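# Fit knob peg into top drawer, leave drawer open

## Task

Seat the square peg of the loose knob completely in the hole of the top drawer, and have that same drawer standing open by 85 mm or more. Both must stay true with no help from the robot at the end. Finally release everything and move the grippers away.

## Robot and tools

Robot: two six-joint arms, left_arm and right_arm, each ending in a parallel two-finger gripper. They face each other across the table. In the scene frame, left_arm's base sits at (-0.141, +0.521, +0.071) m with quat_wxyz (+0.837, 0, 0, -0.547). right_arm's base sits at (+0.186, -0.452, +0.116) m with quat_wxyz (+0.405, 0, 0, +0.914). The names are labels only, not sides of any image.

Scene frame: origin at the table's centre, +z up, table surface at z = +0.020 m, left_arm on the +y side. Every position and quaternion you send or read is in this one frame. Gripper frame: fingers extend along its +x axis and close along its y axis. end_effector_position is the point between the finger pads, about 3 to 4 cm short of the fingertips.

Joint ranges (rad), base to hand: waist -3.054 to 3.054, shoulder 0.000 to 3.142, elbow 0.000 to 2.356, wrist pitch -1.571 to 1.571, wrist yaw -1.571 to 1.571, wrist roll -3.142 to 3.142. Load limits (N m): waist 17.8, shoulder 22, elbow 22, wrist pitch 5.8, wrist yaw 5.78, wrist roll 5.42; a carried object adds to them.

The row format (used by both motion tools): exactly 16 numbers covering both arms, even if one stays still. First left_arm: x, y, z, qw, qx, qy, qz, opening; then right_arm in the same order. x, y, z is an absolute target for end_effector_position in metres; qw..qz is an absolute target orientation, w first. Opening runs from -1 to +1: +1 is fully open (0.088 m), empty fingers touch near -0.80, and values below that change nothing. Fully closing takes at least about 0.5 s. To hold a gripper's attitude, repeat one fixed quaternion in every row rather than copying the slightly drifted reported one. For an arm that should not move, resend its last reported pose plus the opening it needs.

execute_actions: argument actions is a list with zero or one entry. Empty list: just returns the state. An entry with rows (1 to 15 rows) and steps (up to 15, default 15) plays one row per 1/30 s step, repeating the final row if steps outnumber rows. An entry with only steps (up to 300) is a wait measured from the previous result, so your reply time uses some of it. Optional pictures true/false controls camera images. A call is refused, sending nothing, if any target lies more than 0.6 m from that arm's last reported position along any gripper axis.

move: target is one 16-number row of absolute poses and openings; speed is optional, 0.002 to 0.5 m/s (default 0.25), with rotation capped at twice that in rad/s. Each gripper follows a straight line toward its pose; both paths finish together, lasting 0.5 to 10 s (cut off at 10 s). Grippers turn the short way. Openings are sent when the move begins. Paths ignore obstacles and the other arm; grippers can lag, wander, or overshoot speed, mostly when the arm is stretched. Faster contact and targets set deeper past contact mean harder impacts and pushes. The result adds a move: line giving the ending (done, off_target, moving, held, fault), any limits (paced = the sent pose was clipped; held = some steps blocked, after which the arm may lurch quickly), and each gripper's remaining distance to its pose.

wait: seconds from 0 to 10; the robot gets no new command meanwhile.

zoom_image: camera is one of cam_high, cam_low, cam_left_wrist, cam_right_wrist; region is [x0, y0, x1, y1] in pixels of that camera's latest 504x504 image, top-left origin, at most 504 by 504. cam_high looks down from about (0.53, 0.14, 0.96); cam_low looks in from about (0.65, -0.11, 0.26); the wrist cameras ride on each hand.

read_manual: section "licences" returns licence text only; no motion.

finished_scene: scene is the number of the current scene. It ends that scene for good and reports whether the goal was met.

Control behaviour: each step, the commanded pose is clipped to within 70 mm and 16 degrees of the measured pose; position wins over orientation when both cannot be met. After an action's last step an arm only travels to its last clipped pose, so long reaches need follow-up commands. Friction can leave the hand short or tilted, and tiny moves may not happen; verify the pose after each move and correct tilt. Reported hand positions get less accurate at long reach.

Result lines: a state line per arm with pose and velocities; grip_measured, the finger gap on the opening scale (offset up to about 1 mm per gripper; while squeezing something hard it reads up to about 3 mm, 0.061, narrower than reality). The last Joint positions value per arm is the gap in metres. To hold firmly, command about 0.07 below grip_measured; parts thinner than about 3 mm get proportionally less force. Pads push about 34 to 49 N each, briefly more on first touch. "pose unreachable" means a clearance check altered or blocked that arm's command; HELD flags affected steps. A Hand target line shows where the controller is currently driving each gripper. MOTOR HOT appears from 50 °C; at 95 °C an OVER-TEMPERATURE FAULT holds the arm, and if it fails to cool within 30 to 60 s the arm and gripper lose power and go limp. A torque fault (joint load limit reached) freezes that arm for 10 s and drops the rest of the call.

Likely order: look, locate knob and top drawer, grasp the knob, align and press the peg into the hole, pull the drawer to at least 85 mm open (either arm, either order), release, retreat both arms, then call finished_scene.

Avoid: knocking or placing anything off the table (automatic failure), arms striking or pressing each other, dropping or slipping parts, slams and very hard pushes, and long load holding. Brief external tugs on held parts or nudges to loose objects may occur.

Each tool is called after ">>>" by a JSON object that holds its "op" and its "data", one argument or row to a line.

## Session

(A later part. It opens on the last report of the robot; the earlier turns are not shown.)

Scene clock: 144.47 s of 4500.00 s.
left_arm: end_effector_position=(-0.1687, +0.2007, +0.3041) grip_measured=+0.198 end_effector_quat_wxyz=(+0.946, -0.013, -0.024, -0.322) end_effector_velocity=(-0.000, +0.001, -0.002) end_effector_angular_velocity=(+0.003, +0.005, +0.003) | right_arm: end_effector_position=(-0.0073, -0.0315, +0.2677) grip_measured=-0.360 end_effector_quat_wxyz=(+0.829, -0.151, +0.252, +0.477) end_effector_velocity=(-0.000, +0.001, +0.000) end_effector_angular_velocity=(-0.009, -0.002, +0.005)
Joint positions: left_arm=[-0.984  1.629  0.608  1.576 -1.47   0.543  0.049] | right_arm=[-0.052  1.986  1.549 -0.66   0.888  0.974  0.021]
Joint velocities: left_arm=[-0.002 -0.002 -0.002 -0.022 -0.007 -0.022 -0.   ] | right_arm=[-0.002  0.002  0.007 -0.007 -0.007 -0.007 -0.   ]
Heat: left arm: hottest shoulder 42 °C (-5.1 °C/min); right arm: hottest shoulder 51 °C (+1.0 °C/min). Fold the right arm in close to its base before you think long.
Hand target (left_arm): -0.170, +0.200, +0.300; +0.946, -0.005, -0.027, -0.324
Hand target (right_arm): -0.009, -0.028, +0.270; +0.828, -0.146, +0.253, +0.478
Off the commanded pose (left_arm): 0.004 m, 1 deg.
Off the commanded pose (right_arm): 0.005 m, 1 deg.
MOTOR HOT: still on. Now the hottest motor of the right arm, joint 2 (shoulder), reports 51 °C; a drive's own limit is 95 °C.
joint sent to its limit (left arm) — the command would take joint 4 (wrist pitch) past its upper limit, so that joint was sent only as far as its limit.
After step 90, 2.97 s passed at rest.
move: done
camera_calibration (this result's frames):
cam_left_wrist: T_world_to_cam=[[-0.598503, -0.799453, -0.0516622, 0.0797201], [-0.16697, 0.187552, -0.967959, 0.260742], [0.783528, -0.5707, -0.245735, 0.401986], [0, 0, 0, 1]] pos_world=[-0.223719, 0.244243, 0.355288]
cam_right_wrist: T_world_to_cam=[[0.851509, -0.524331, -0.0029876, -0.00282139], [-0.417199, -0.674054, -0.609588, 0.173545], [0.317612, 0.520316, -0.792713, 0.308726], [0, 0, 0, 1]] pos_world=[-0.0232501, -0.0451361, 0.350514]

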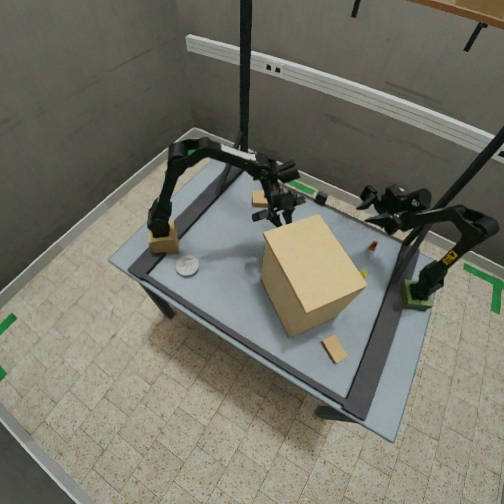

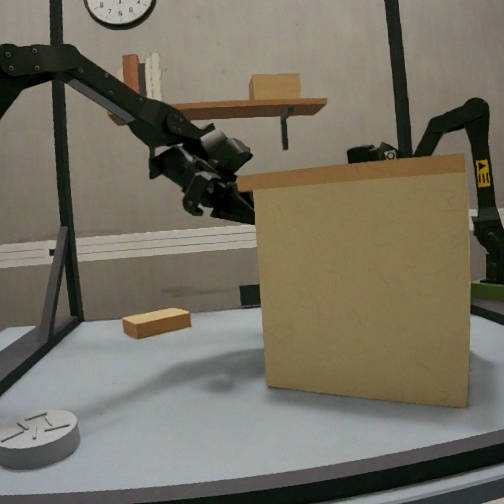

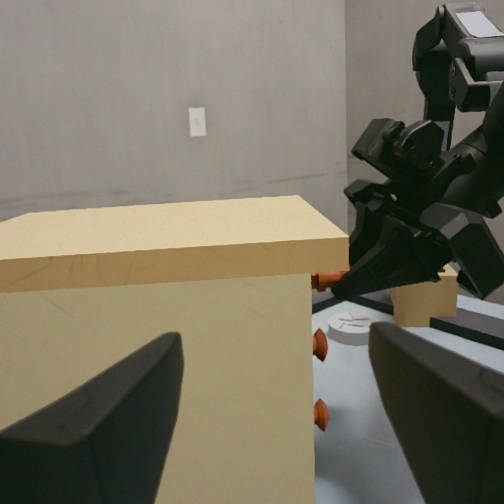

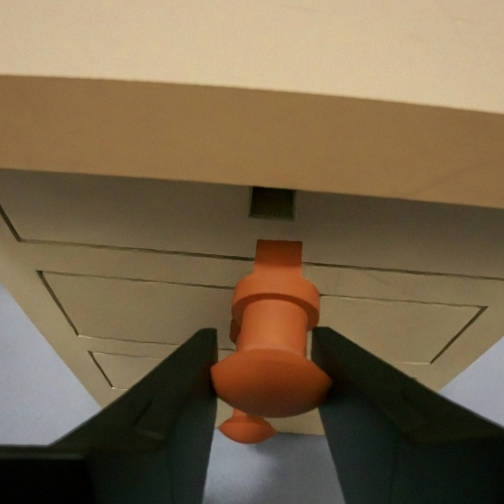

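>>> {"op": "move", "data": {
  "target": [-0.17,0.2,0.3,0.946,-0.005,-0.027,-0.324,0.2,-0.0026,-0.0127,0.27,0.828,-0.146,0.253,0.478,-0.44],
  "speed": 0.015
}}

Scene clock: 155.73 s of 4500.00 s.
left_arm: end_effector_position=(-0.1687, +0.2007, +0.3041) grip_measured=+0.198 end_effector_quat_wxyz=(+0.946, -0.013, -0.024, -0.322) end_effector_velocity=(+0.001, +0.002, -0.001) end_effector_angular_velocity=(-0.009, +0.022, +0.015) | right_arm: end_effector_position=(-0.0056, -0.0217, +0.2650) grip_measured=-0.360 end_effector_quat_wxyz=(+0.825, -0.159, +0.252, +0.481) end_effector_velocity=(+0.003, -0.003, -0.002) end_effector_angular_velocity=(-0.030, -0.024, +0.014)
Joint positions: left_arm=[-0.984  1.629  0.608  1.576 -1.47   0.543  0.049] | right_arm=[-0.073  2.005  1.568 -0.637  0.869  0.928  0.021]
Joint velocities: left_arm=[-0.002 -0.002  0.002 -0.007 -0.022 -0.022 -0.   ] | right_arm=[-0.002 -0.002 -0.002 -0.022 -0.007 -0.022 -0.   ]
Heat: left arm: hottest shoulder 41 °C (-9.1 °C/min); right arm: hottest shoulder 50 °C (+0.0 °C/min). Fold the right arm in close to its base before you think long.
Hand target (left_arm): -0.170, +0.200, +0.300; +0.946, -0.005, -0.027, -0.324
Hand target (right_arm): -0.003, -0.013, +0.270; +0.828, -0.146, +0.253, +0.478
Off the commanded pose (left_arm): 0.004 m, 1 deg.
Off the commanded pose (right_arm): 0.011 m, 2 deg.
MOTOR HOT: still on. Now the hottest motor of the right arm, joint 2 (shoulder), reports 50 °C; a drive's own limit is 95 °C.
joint sent to its limit (left arm) — the command would take joint 4 (wrist pitch) past its upper limit, so that joint was sent only as far as its limit.
After step 90, 6.73 s passed at rest.
move: off_target (right_arm)
camera_calibration (this result's frames):
cam_left_wrist: T_world_to_cam=[[-0.598503, -0.799453, -0.0516622, 0.0797201], [-0.16697, 0.187552, -0.967959, 0.260742], [0.783528, -0.5707, -0.245735, 0.401986], [0, 0, 0, 1]] pos_world=[-0.223719, 0.244243, 0.355288]
cam_right_wrist: T_world_to_cam=[[0.85881, -0.51223, 0.00813444, -0.0018274], [-0.404336, -0.687493, -0.603213, 0.177314], [0.314576, 0.514756, -0.797539, 0.302111], [0, 0, 0, 1]] pos_world=[-0.0217728, -0.0345469, 0.347918]

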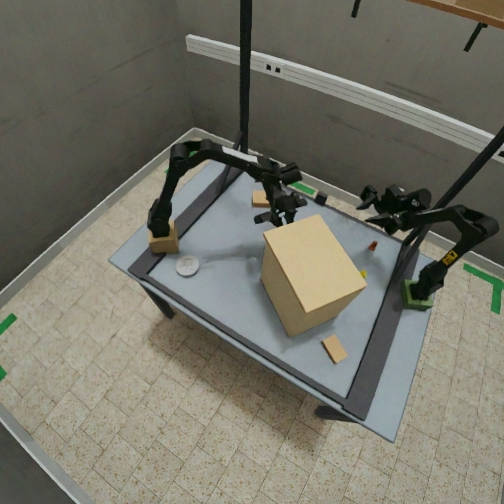

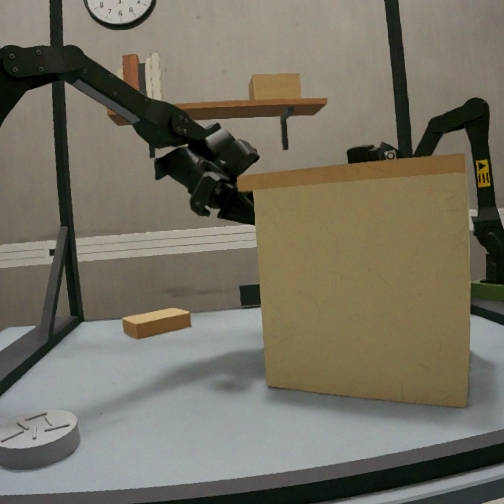

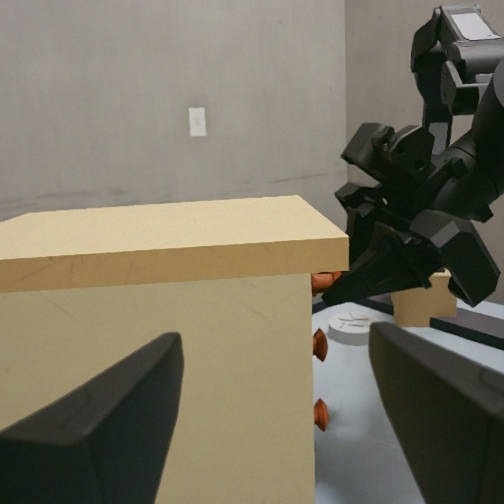

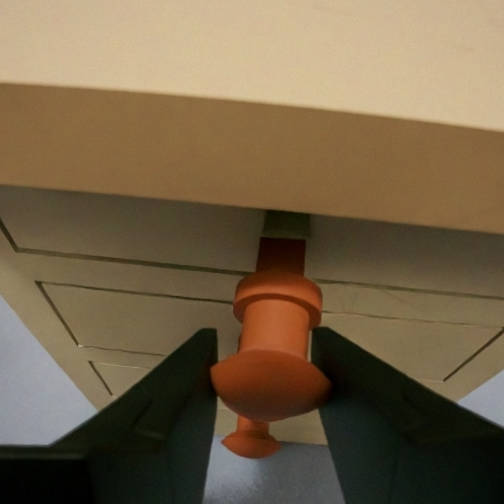

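>>> {"op": "move", "data": {
  "target": [-0.17,0.2,0.3,0.946,-0.005,-0.027,-0.324,0.2,-0.0115,-0.0345,0.27,0.828,-0.146,0.253,0.478,-0.44],
  "speed": 0.03
}}

>>> {"op": "move", "data": {
  "target": [-0.17,0.2,0.3,0.946,-0.005,-0.027,-0.324,0.2,-0.0115,-0.0345,0.284,0.828,-0.146,0.253,0.478,-0.44],
  "speed": 0.03
}}

Scene clock: 162.00 s of 4500.00 s.
left_arm: end_effector_position=(-0.1687, +0.2007, +0.3041) grip_measured=+0.198 end_effector_quat_wxyz=(+0.946, -0.013, -0.024, -0.322) end_effector_velocity=(-0.000, +0.001, -0.001) end_effector_angular_velocity=(+0.014, -0.005, +0.004) | right_arm: end_effector_position=(-0.0129, -0.0316, +0.2672) grip_measured=-0.360 end_effector_quat_wxyz=(+0.828, -0.148, +0.254, +0.478) end_effector_velocity=(-0.000, -0.001, -0.003) end_effector_angular_velocity=(-0.015, +0.016, +0.003)
Joint positions: left_arm=[-0.984  1.629  0.608  1.576 -1.47   0.543  0.049] | right_arm=[-0.042  1.997  1.565 -0.668  0.889  0.988  0.021]
Joint velocities: left_arm=[-0.002 -0.002 -0.002 -0.007 -0.007  0.007 -0.   ] | right_arm=[-0.002 -0.002 -0.002 -0.007 -0.022  0.007  0.   ]
Heat: left arm: hottest shoulder 41 °C (-7.0 °C/min); right arm: hottest shoulder 49 °C (+0.0 °C/min). Fold the right arm in close to its base before you think long.
Hand target (left_arm): -0.170, +0.200, +0.300; +0.946, -0.005, -0.027, -0.324
Hand target (right_arm): -0.011, -0.034, +0.270; +0.828, -0.146, +0.253, +0.478
Off the commanded pose (left_arm): 0.004 m, 1 deg.
Off the commanded pose (right_arm): 0.004 m, 0 deg.
MOTOR HOT: still on. Now the hottest motor of the right arm, joint 2 (shoulder), reports 49 °C; a drive's own limit is 95 °C.
joint sent to its limit (left arm) — the command would take joint 4 (wrist pitch) past its upper limit, so that joint was sent only as far as its limit.
After step 90, 2.47 s passed at rest.
move: done
camera_calibration (this result's frames):
cam_left_wrist: T_world_to_cam=[[-0.598503, -0.799453, -0.0516622, 0.0797201], [-0.16697, 0.187552, -0.967959, 0.260742], [0.783528, -0.5707, -0.245735, 0.401986], [0, 0, 0, 1]] pos_world=[-0.223719, 0.244243, 0.355288]
cam_right_wrist: T_world_to_cam=[[0.852236, -0.523054, -0.0103645, 0.0038531], [-0.420252, -0.672668, -0.60902, 0.170715], [0.311579, 0.523385, -0.793087, 0.310284], [0, 0, 0, 1]] pos_world=[-0.0282182, -0.0455479, 0.350091]

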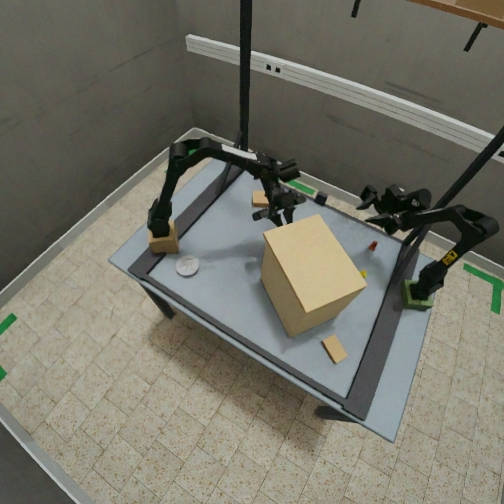

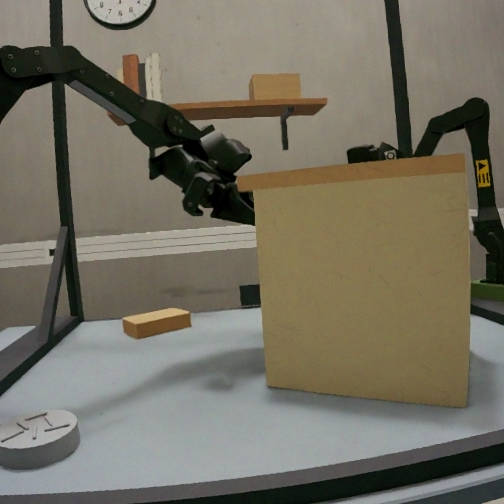

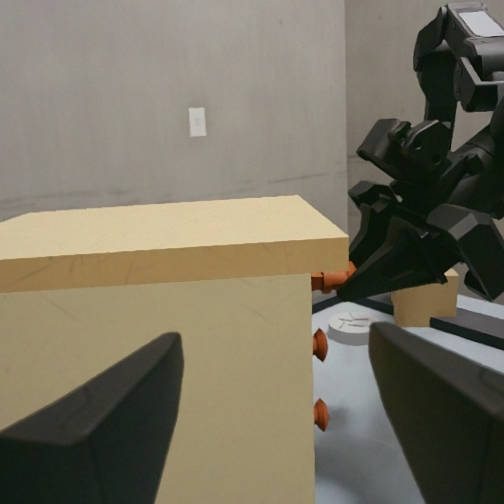

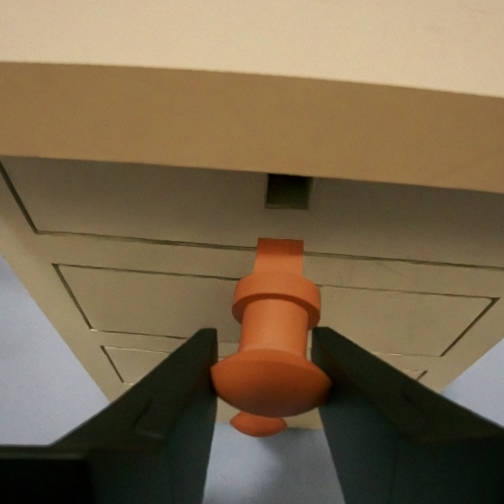

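Scene clock: 162.93 s of 4500.00 s.
left_arm: end_effector_position=(-0.1687, +0.2007, +0.3041) grip_measured=+0.198 end_effector_quat_wxyz=(+0.946, -0.013, -0.024, -0.322) end_effector_velocity=(-0.000, +0.001, -0.001) end_effector_angular_velocity=(+0.002, +0.004, +0.003) | right_arm: end_effector_position=(-0.0095, -0.0357, +0.2733) grip_measured=-0.360 end_effector_quat_wxyz=(+0.828, -0.160, +0.252, +0.474) end_effector_velocity=(+0.005, -0.002, -0.002) end_effector_angular_velocity=(-0.024, -0.014, -0.000)
Joint positions: left_arm=[-0.984  1.629  0.608  1.576 -1.47   0.543  0.049] | right_arm=[-0.042  1.986  1.58  -0.721  0.889  0.989  0.021]
Joint velocities: left_arm=[-0.002 -0.002 -0.002 -0.007 -0.007 -0.007 -0.   ] | right_arm=[-0.007 -0.002 -0.002 -0.022 -0.007 -0.007 -0.   ]
Heat: left arm: hottest shoulder 41 °C (-7.0 °C/min); right arm: hottest shoulder 49 °C (+0.0 °C/min). Fold the right arm in close to its base before you think long.
Hand target (left_arm): -0.170, +0.200, +0.300; +0.946, -0.005, -0.027, -0.324
Hand target (right_arm): -0.011, -0.035, +0.284; +0.828, -0.146, +0.253, +0.478
Off the commanded pose (left_arm): 0.004 m, 1 deg.
Off the commanded pose (right_arm): 0.011 m, 2 deg.
MOTOR HOT: still on. Now the hottest motor of the right arm, joint 2 (shoulder), reports 49 °C; a drive's own limit is 95 °C.
joint sent to its limit (left arm) — the command would take joint 4 (wrist pitch) past its upper limit, so that joint was sent only as far as its limit.
move: off_target (right_arm)
camera_calibration (this result's frames):
cam_left_wrist: T_world_to_cam=[[-0.598503, -0.799453, -0.0516622, 0.0797201], [-0.16697, 0.187552, -0.967959, 0.260742], [0.783528, -0.5707, -0.245735, 0.401986], [0, 0, 0, 1]] pos_world=[-0.223719, 0.244243, 0.355288]
cam_right_wrist: T_world_to_cam=[[0.851875, -0.523577, 0.0132686, -0.00760931], [-0.411128, -0.684183, -0.602384, 0.170968], [0.324473, 0.507701, -0.798096, 0.317128], [0, 0, 0, 1]] pos_world=[-0.0261275, -0.048017, 0.356188]

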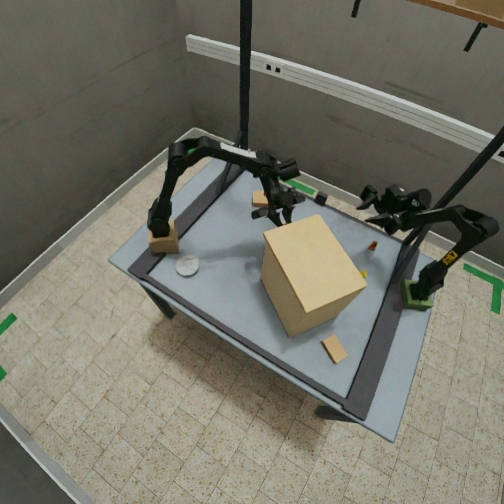

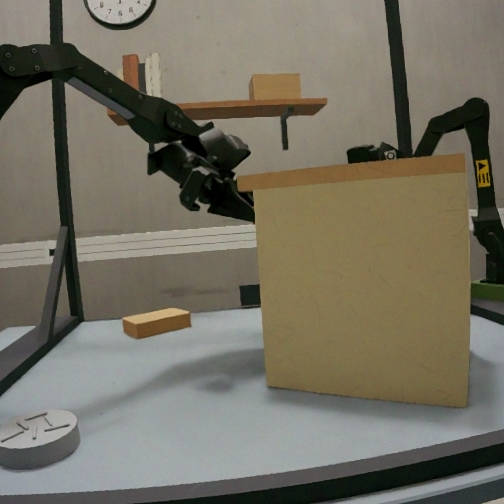

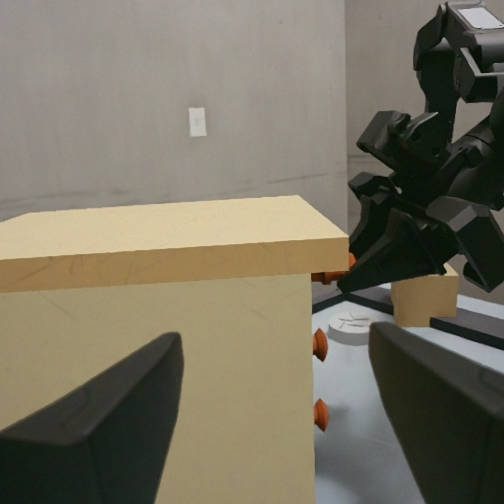

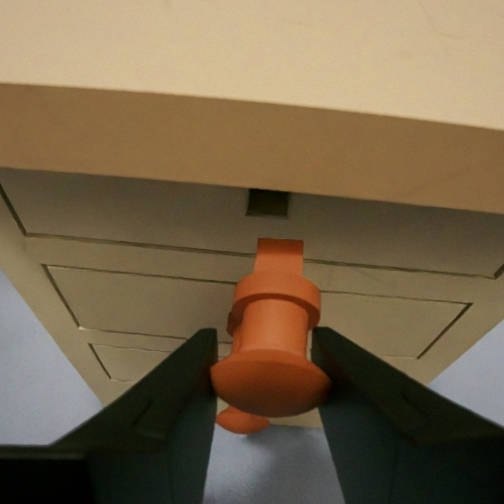

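>>> {"op": "move", "data": {
  "target": [-0.136,0.08,0.225,0.949,-0.015,-0.049,-0.311,0.2,-0.0115,-0.0345,0.284,0.828,-0.146,0.253,0.478,-0.44],
  "speed": 0.15
}}

Scene clock: 168.67 s of 4500.00 s.
left_arm: end_effector_position=(-0.1360, +0.0834, +0.2280) grip_measured=+0.198 end_effector_quat_wxyz=(+0.949, -0.018, -0.047, -0.312) end_effector_velocity=(-0.001, -0.001, -0.005) end_effector_angular_velocity=(+0.032, -0.011, +0.005) | right_arm: end_effector_position=(-0.0094, -0.0357, +0.2732) grip_measured=-0.360 end_effector_quat_wxyz=(+0.828, -0.160, +0.252, +0.474) end_effector_velocity=(+0.003, -0.001, +0.001) end_effector_angular_velocity=(-0.004, -0.015, -0.001)
Joint positions: left_arm=[-0.734  2.126  0.925  1.519 -1.24   0.296  0.049] | right_arm=[-0.042  1.986  1.58  -0.721  0.889  0.989  0.021]
Joint velocities: left_arm=[-0.002  0.007  0.002 -0.022 -0.007  0.007 -0.   ] | right_arm=[-0.002 -0.002 -0.002 -0.007  0.007 -0.007 -0.   ]
Heat: left arm: hottest shoulder 40 °C (-7.1 °C/min); right arm: hottest shoulder 49 °C (-1.0 °C/min). Fold the right arm in close to its base before you think long.
Hand target (left_arm): -0.135, +0.081, +0.225; +0.949, -0.015, -0.048, -0.311
Hand target (right_arm): -0.011, -0.035, +0.284; +0.828, -0.146, +0.253, +0.478
Off the commanded pose (left_arm): 0.004 m, 0 deg.
Off the commanded pose (right_arm): 0.011 m, 2 deg.
MOTOR HOT: still on. Now the hottest motor of the right arm, joint 2 (shoulder), reports 49 °C; a drive's own limit is 95 °C.
After step 90, 1.23 s passed at rest.
move: off_target (right_arm)
camera_calibration (this result's frames):
cam_left_wrist: T_world_to_cam=[[-0.578826, -0.813526, -0.0559994, 0.00642774], [-0.130369, 0.16011, -0.978452, 0.224165], [0.804963, -0.559052, -0.198735, 0.281923], [0, 0, 0, 1]] pos_world=[-0.193993, 0.126948, 0.275723]
cam_right_wrist: T_world_to_cam=[[0.851762, -0.52376, 0.0133163, -0.00768266], [-0.411292, -0.684174, -0.602284, 0.170908], [0.324563, 0.507525, -0.798171, 0.317132], [0, 0, 0, 1]] pos_world=[-0.0260923, -0.0480455, 0.356163]

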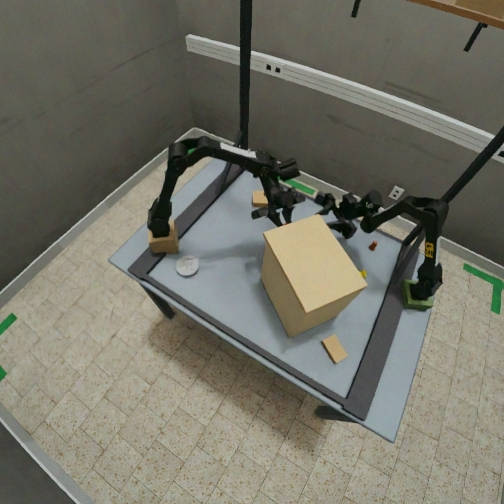

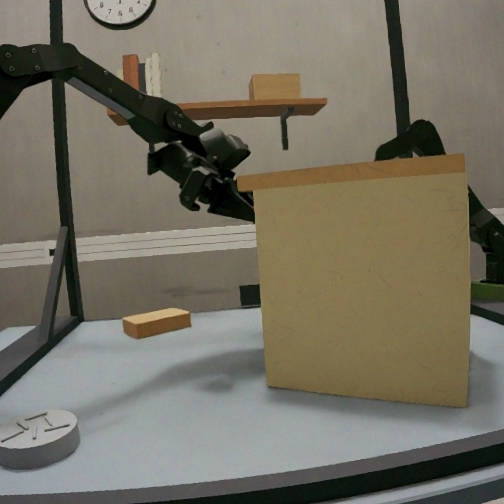

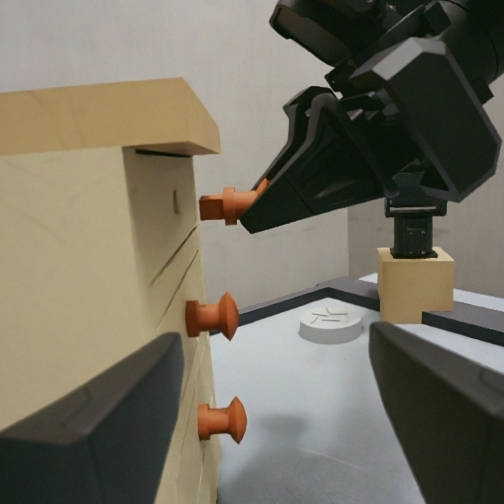

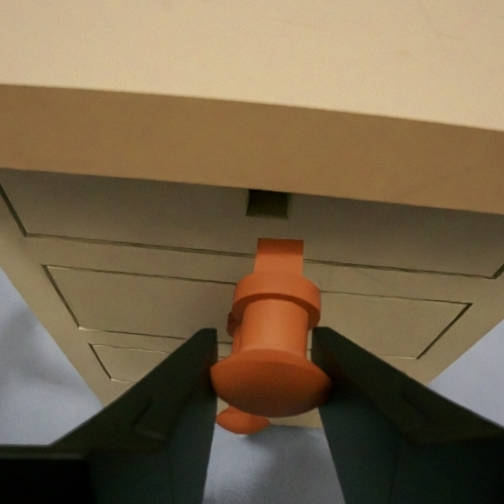

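>>> {"op": "zoom_image", "data": {
  "camera": "cam_left_wrist",
  "region": [140,130,290,280]
}}

Region (140, 130, 290, 280) of cam_left_wrist's 504x504 image, scaled by 3.360, with more detail than that image has.

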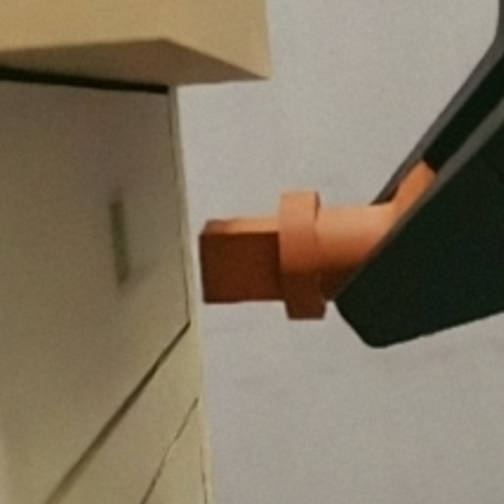

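>>> {"op": "move", "data": {
  "target": [-0.136,0.08,0.225,0.949,-0.015,-0.049,-0.311,0.2,-0.0115,-0.0345,0.293,0.828,-0.146,0.253,0.478,-0.44],
  "speed": 0.03
}}

>>> {"op": "move", "data": {
  "target": [-0.136,0.08,0.225,0.949,-0.015,-0.049,-0.311,0.2,-0.0095,-0.0305,0.279,0.828,-0.146,0.253,0.478,-0.44],
  "speed": 0.02
}}

>>> {"op": "zoom_image", "data": {
  "camera": "cam_left_wrist",
  "region": [140,130,290,280]
}}

Scene clock: 175.23 s of 4500.00 s.
left_arm: end_effector_position=(-0.1362, +0.0826, +0.2281) grip_measured=+0.198 end_effector_quat_wxyz=(+0.949, -0.018, -0.048, -0.311) end_effector_velocity=(+0.003, +0.003, +0.000) end_effector_angular_velocity=(+0.022, -0.007, +0.026) | right_arm: end_effector_position=(-0.0097, -0.0355, +0.2818) grip_measured=-0.360 end_effector_quat_wxyz=(+0.828, -0.160, +0.252, +0.474) end_effector_velocity=(+0.001, -0.003, -0.004) end_effector_angular_velocity=(-0.026, +0.006, +0.003)
Joint positions: left_arm=[-0.734  2.13   0.929  1.522 -1.24   0.3    0.049] | right_arm=[-0.042  1.982  1.61  -0.754  0.889  0.989  0.021]
Joint velocities: left_arm=[ 0.002 -0.007 -0.002 -0.007 -0.022  0.022  0.   ] | right_arm=[-0.002 -0.002 -0.002 -0.022 -0.022  0.007 -0.   ]
Heat: left arm: hottest shoulder 41 °C (-4.1 °C/min); right arm: hottest shoulder 50 °C (-1.0 °C/min). Fold the right arm in close to its base before you think long.
Hand target (left_arm): -0.136, +0.080, +0.225; +0.949, -0.015, -0.049, -0.311
Hand target (right_arm): -0.011, -0.035, +0.293; +0.828, -0.146, +0.253, +0.478
Off the commanded pose (left_arm): 0.004 m, 0 deg.
Off the commanded pose (right_arm): 0.011 m, 2 deg.
MOTOR HOT: still on. Now the hottest motor of the right arm, joint 2 (shoulder), reports 50 °C; a drive's own limit is 95 °C.
After step 90, 2.57 s passed at rest.
move: off_target (right_arm)
camera_calibration (this result's frames):
cam_left_wrist: T_world_to_cam=[[-0.578451, -0.813783, -0.0561481, 0.00579787], [-0.129403, 0.159507, -0.978679, 0.224643], [0.805388, -0.558852, -0.197573, 0.281514], [0, 0, 0, 1]] pos_world=[-0.194305, 0.126211, 0.275799]
cam_right_wrist: T_world_to_cam=[[0.851758, -0.523756, 0.0136778, -0.00757507], [-0.411145, -0.68435, -0.602183, 0.176096], [0.324758, 0.507291, -0.798241, 0.323884], [0, 0, 0, 1]] pos_world=[-0.0263306, -0.0477594, 0.364683]

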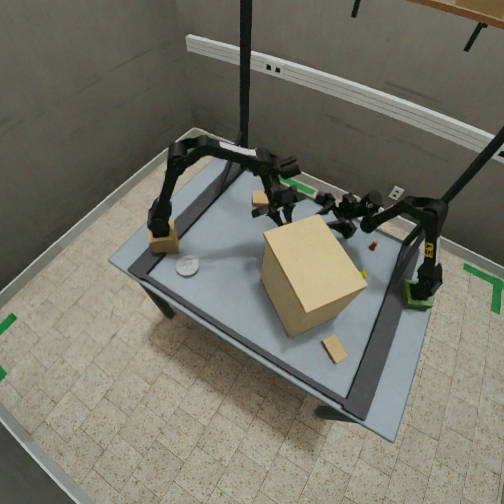

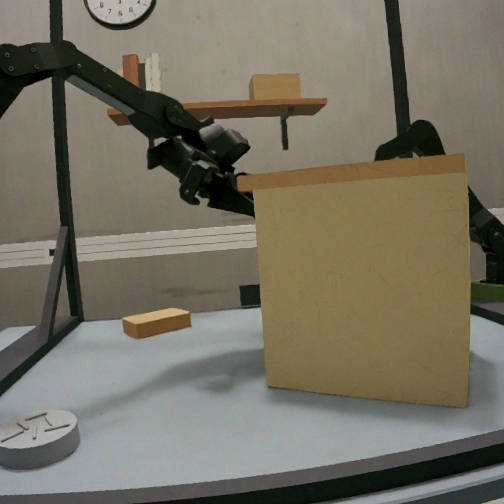

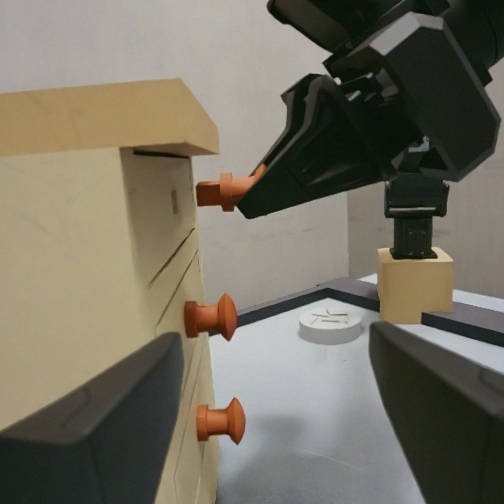

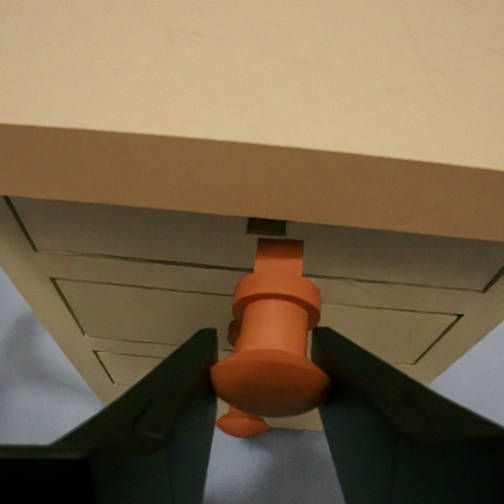

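Scene clock: 176.20 s of 4500.00 s.
left_arm: end_effector_position=(-0.1362, +0.0826, +0.2281) grip_measured=+0.198 end_effector_quat_wxyz=(+0.949, -0.018, -0.048, -0.311) end_effector_velocity=(-0.003, -0.004, +0.000) end_effector_angular_velocity=(+0.008, -0.008, -0.024) | right_arm: end_effector_position=(-0.0113, -0.0299, +0.2821) grip_measured=-0.360 end_effector_quat_wxyz=(+0.828, -0.142, +0.254, +0.479) end_effector_velocity=(-0.001, -0.000, -0.003) end_effector_angular_velocity=(-0.013, +0.011, +0.012)
Joint positions: left_arm=[-0.734  2.13   0.929  1.522 -1.24   0.3    0.049] | right_arm=[-0.047  1.982  1.598 -0.699  0.889  0.981  0.021]
Joint velocities: left_arm=[-0.002 -0.002  0.002 -0.022  0.022 -0.007 -0.   ] | right_arm=[-0.002 -0.002 -0.007  0.007 -0.022 -0.007 -0.   ]
Heat: left arm: hottest shoulder 41 °C (-4.0 °C/min); right arm: hottest shoulder 50 °C (-1.0 °C/min). Fold the right arm in close to its base before you think long.
Hand target (left_arm): -0.136, +0.080, +0.225; +0.949, -0.015, -0.049, -0.311
Hand target (right_arm): -0.009, -0.030, +0.279; +0.828, -0.146, +0.253, +0.478
Off the commanded pose (left_arm): 0.004 m, 0 deg.
Off the commanded pose (right_arm): 0.004 m, 0 deg.
MOTOR HOT: still on. Now the hottest motor of the right arm, joint 2 (shoulder), reports 50 °C; a drive's own limit is 95 °C.
move: done
camera_calibration (this result's frames):
cam_left_wrist: T_world_to_cam=[[-0.578406, -0.813788, -0.0565269, 0.00580629], [-0.129189, 0.159801, -0.978659, 0.224601], [0.805454, -0.55876, -0.197563, 0.281479], [0, 0, 0, 1]] pos_world=[-0.194344, 0.126113, 0.275746]
cam_right_wrist: T_world_to_cam=[[0.851444, -0.524029, -0.0208805, 0.00649645], [-0.424839, -0.665842, -0.613324, 0.182915], [0.307497, 0.531082, -0.789555, 0.319946], [0, 0, 0, 1]] pos_world=[-0.0262045, -0.0447213, 0.364937]

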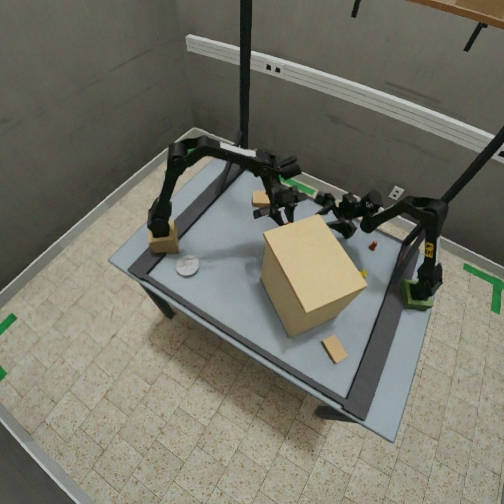

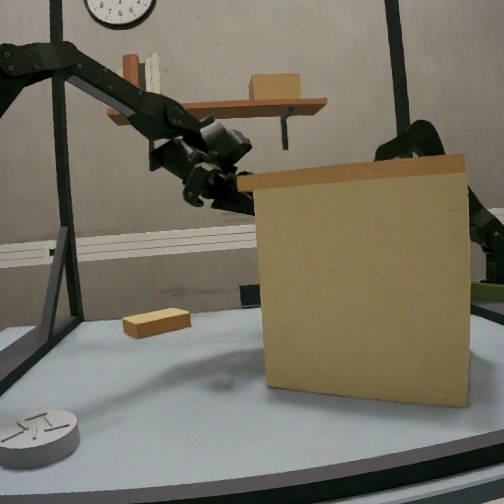

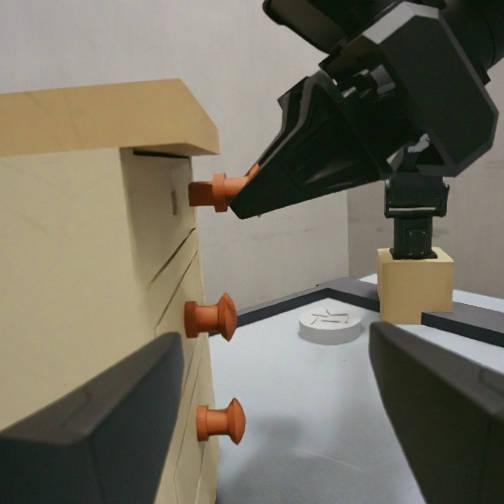

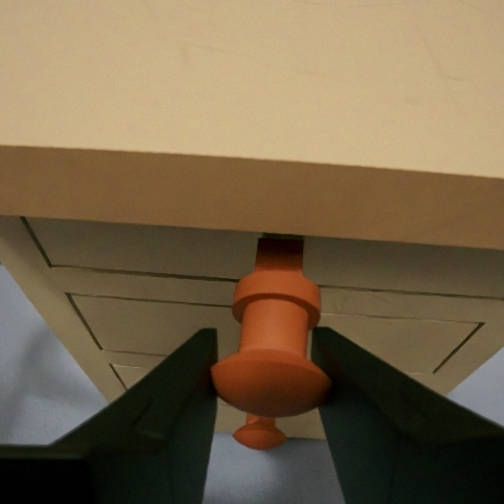

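Region (140, 130, 290, 280) of cam_left_wrist's 504x504 image, scaled by 3.360, with more detail than that image has.

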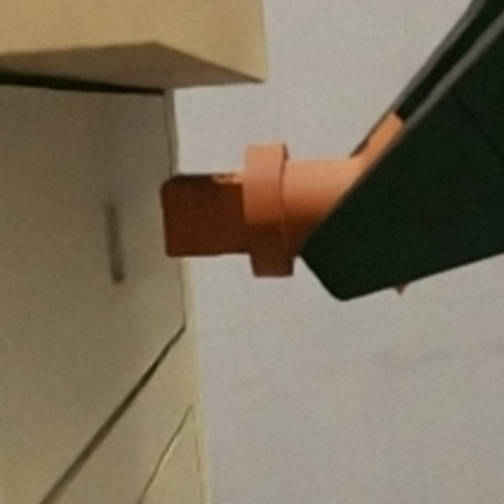

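>>> {"op": "move", "data": {
  "target": [-0.136,0.08,0.225,0.949,-0.015,-0.049,-0.311,0.2,-0.0085,-0.031,0.275,0.828,-0.146,0.253,0.478,-0.44],
  "speed": 0.02
}}

>>> {"op": "zoom_image", "data": {
  "camera": "cam_left_wrist",
  "region": [140,130,290,280]
}}

>>> {"op": "zoom_image", "data": {
  "camera": "cam_right_wrist",
  "region": [190,150,390,350]
}}

Scene clock: 182.07 s of 4500.00 s.
left_arm: end_effector_position=(-0.1362, +0.0826, +0.2281) grip_measured=+0.198 end_effector_quat_wxyz=(+0.949, -0.018, -0.048, -0.311) end_effector_velocity=(-0.002, -0.002, -0.001) end_effector_angular_velocity=(+0.000, -0.000, -0.010) | right_arm: end_effector_position=(-0.0106, -0.0303, +0.2774) grip_measured=-0.360 end_effector_quat_wxyz=(+0.828, -0.143, +0.253, +0.479) end_effector_velocity=(+0.001, +0.000, -0.002) end_effector_angular_velocity=(-0.005, +0.001, +0.005)
Joint positions: left_arm=[-0.734  2.13   0.929  1.522 -1.24   0.3    0.049] | right_arm=[-0.048  1.982  1.579 -0.681  0.889  0.979  0.021]
Joint velocities: left_arm=[-0.002  0.002  0.002 -0.007  0.007 -0.007 -0.   ] | right_arm=[-0.002 -0.002 -0.007  0.007 -0.007 -0.007 -0.   ]
Heat: left arm: hottest shoulder 41 °C (-3.0 °C/min); right arm: hottest shoulder 49 °C (-2.0 °C/min). Fold the right arm in close to its base before you think long.
Hand target (left_arm): -0.136, +0.080, +0.225; +0.949, -0.015, -0.049, -0.311
Hand target (right_arm): -0.009, -0.031, +0.275; +0.828, -0.146, +0.253, +0.478
Off the commanded pose (left_arm): 0.004 m, 0 deg.
Off the commanded pose (right_arm): 0.003 m, 0 deg.
MOTOR HOT: still on. Now the hottest motor of the right arm, joint 2 (shoulder), reports 49 °C; a drive's own limit is 95 °C.
After step 90, 2.17 s passed at rest.
move: done
camera_calibration (this result's frames):
cam_left_wrist: T_world_to_cam=[[-0.578406, -0.813788, -0.0565269, 0.00580629], [-0.129189, 0.159801, -0.978659, 0.224601], [0.805454, -0.55876, -0.197563, 0.281479], [0, 0, 0, 1]] pos_world=[-0.194344, 0.126113, 0.275746]
cam_right_wrist: T_world_to_cam=[[0.851629, -0.52379, -0.0192973, 0.00509286], [-0.423796, -0.66645, -0.613385, 0.180127], [0.308425, 0.530554, -0.789548, 0.316235], [0, 0, 0, 1]] pos_world=[-0.0255344, -0.0450661, 0.360268]

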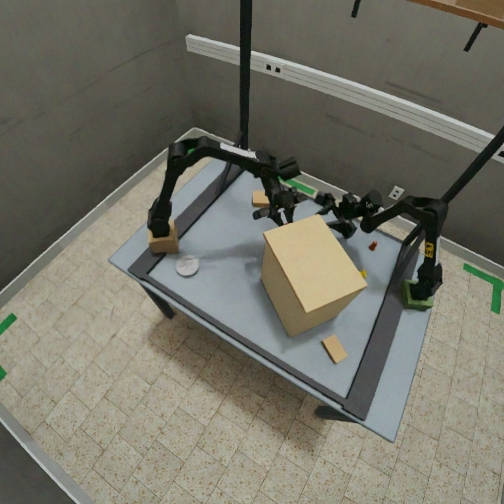

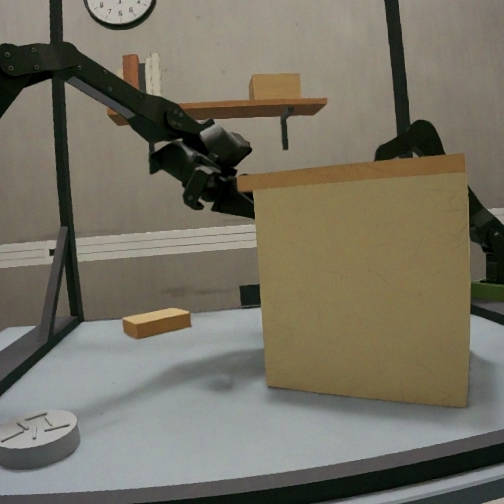

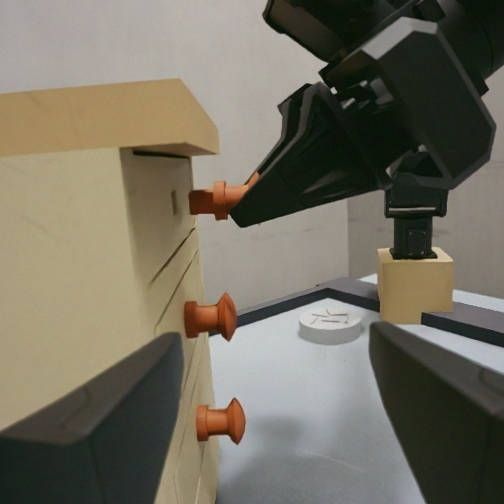

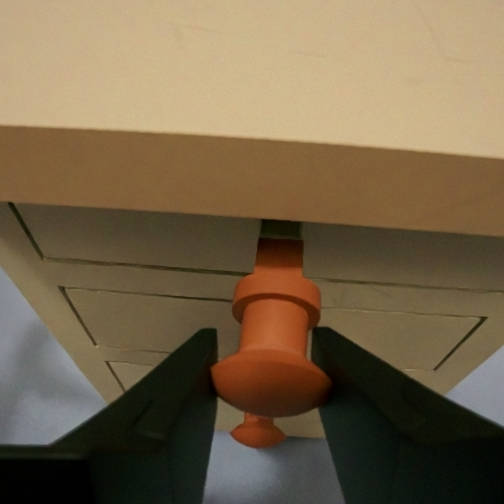

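Region (140, 130, 290, 280) of cam_left_wrist's 504x504 image, scaled by 3.360, with more detail than that image has.

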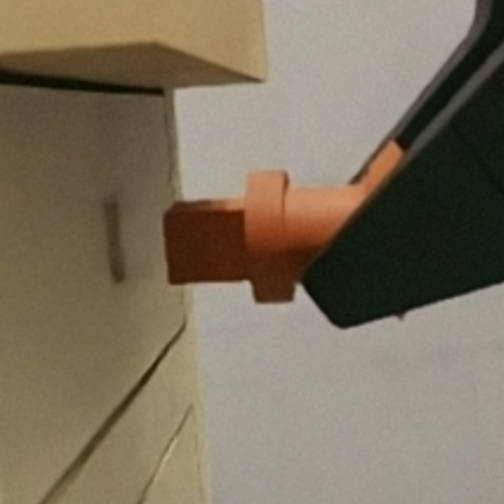

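Region (190, 150, 390, 350) of cam_right_wrist's 504x504 image, scaled by 2.520, with more detail than that image has.

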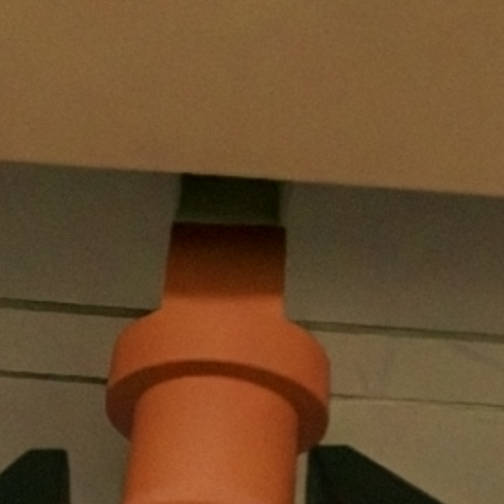

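>>> {"op": "move", "data": {
  "target": [-0.136,0.08,0.225,0.949,-0.015,-0.049,-0.311,0.2,0.0012,-0.0153,0.281,0.828,-0.146,0.253,0.478,-0.44],
  "speed": 0.015
}}

>>> {"op": "zoom_image", "data": {
  "camera": "cam_left_wrist",
  "region": [140,130,290,280]
}}

Scene clock: 186.53 s of 4500.00 s.
left_arm: end_effector_position=(-0.1362, +0.0826, +0.2281) grip_measured=+0.198 end_effector_quat_wxyz=(+0.949, -0.018, -0.048, -0.311) end_effector_velocity=(+0.004, +0.001, -0.001) end_effector_angular_velocity=(+0.002, +0.004, +0.014) | right_arm: end_effector_position=(-0.0027, -0.0234, +0.2766) grip_measured=-0.360 end_effector_quat_wxyz=(+0.825, -0.157, +0.252, +0.481) end_effector_velocity=(-0.002, -0.002, -0.002) end_effector_angular_velocity=(-0.025, +0.019, +0.019)
Joint positions: left_arm=[-0.734  2.13   0.929  1.522 -1.24   0.3    0.049] | right_arm=[-0.076  1.982  1.58  -0.664  0.867  0.923  0.021]
Joint velocities: left_arm=[ 0.007 -0.002 -0.002 -0.007 -0.007 -0.007 -0.   ] | right_arm=[-0.002 -0.007 -0.002 -0.007 -0.037 -0.007 -0.   ]
Heat: left arm: hottest shoulder 42 °C (-2.0 °C/min); right arm: hottest shoulder 49 °C (-2.0 °C/min). Fold the right arm in close to its base before you think long.
Hand target (left_arm): -0.136, +0.080, +0.225; +0.949, -0.015, -0.049, -0.311
Hand target (right_arm): +0.001, -0.016, +0.281; +0.828, -0.146, +0.253, +0.478
Off the commanded pose (left_arm): 0.004 m, 0 deg.
Off the commanded pose (right_arm): 0.010 m, 1 deg.
MOTOR HOT: still on. Now the hottest motor of the right arm, joint 2 (shoulder), reports 49 °C; a drive's own limit is 95 °C.
move: off_target (right_arm)
camera_calibration (this result's frames):
cam_left_wrist: T_world_to_cam=[[-0.578406, -0.813788, -0.0565269, 0.00580629], [-0.129189, 0.159801, -0.978659, 0.224601], [0.805454, -0.55876, -0.197563, 0.281479], [0, 0, 0, 1]] pos_world=[-0.194344, 0.126113, 0.275746]
cam_right_wrist: T_world_to_cam=[[0.859283, -0.511482, 0.00445932, -0.00423415], [-0.405192, -0.685986, -0.604353, 0.184625], [0.312175, 0.517503, -0.796704, 0.311156], [0, 0, 0, 1]] pos_world=[-0.0186881, -0.0365397, 0.359497]

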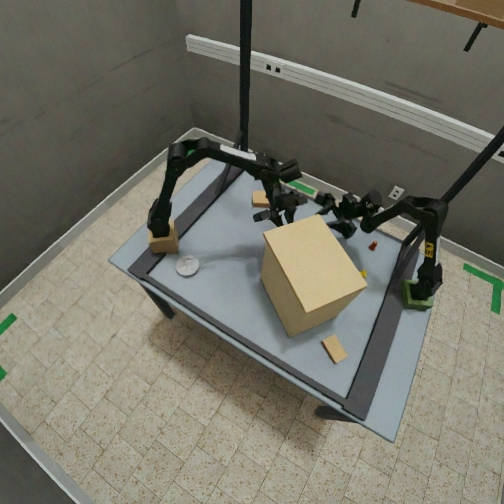

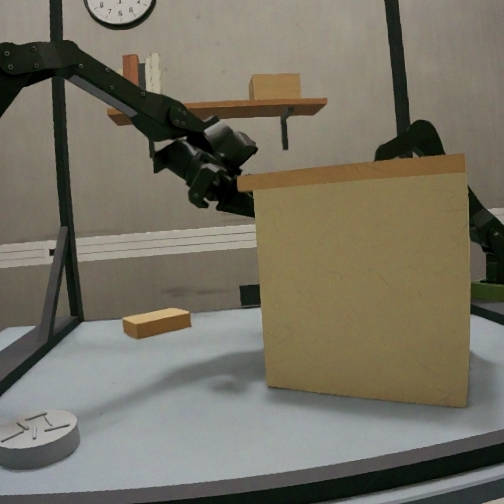

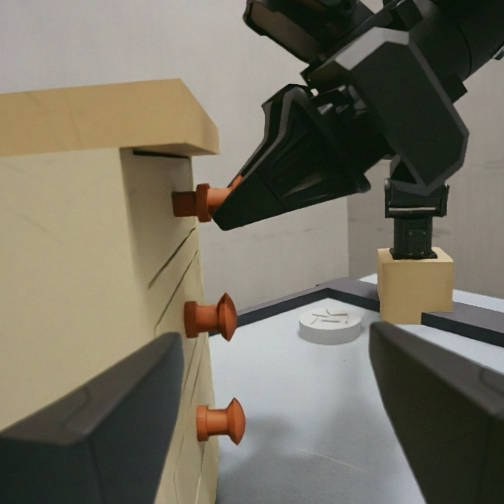

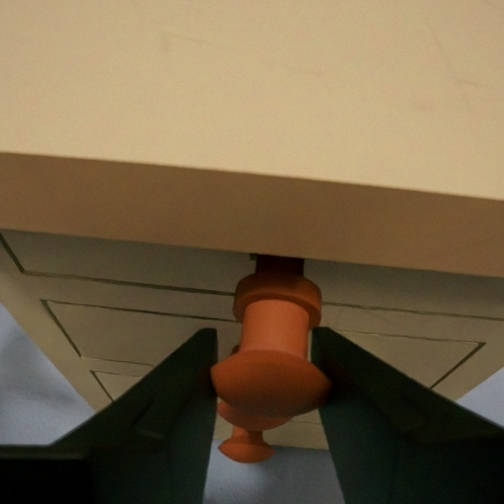

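Region (140, 130, 290, 280) of cam_left_wrist's 504x504 image, scaled by 3.360, with more detail than that image has.

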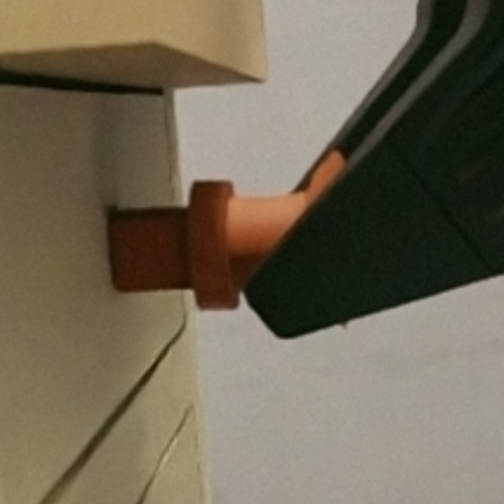

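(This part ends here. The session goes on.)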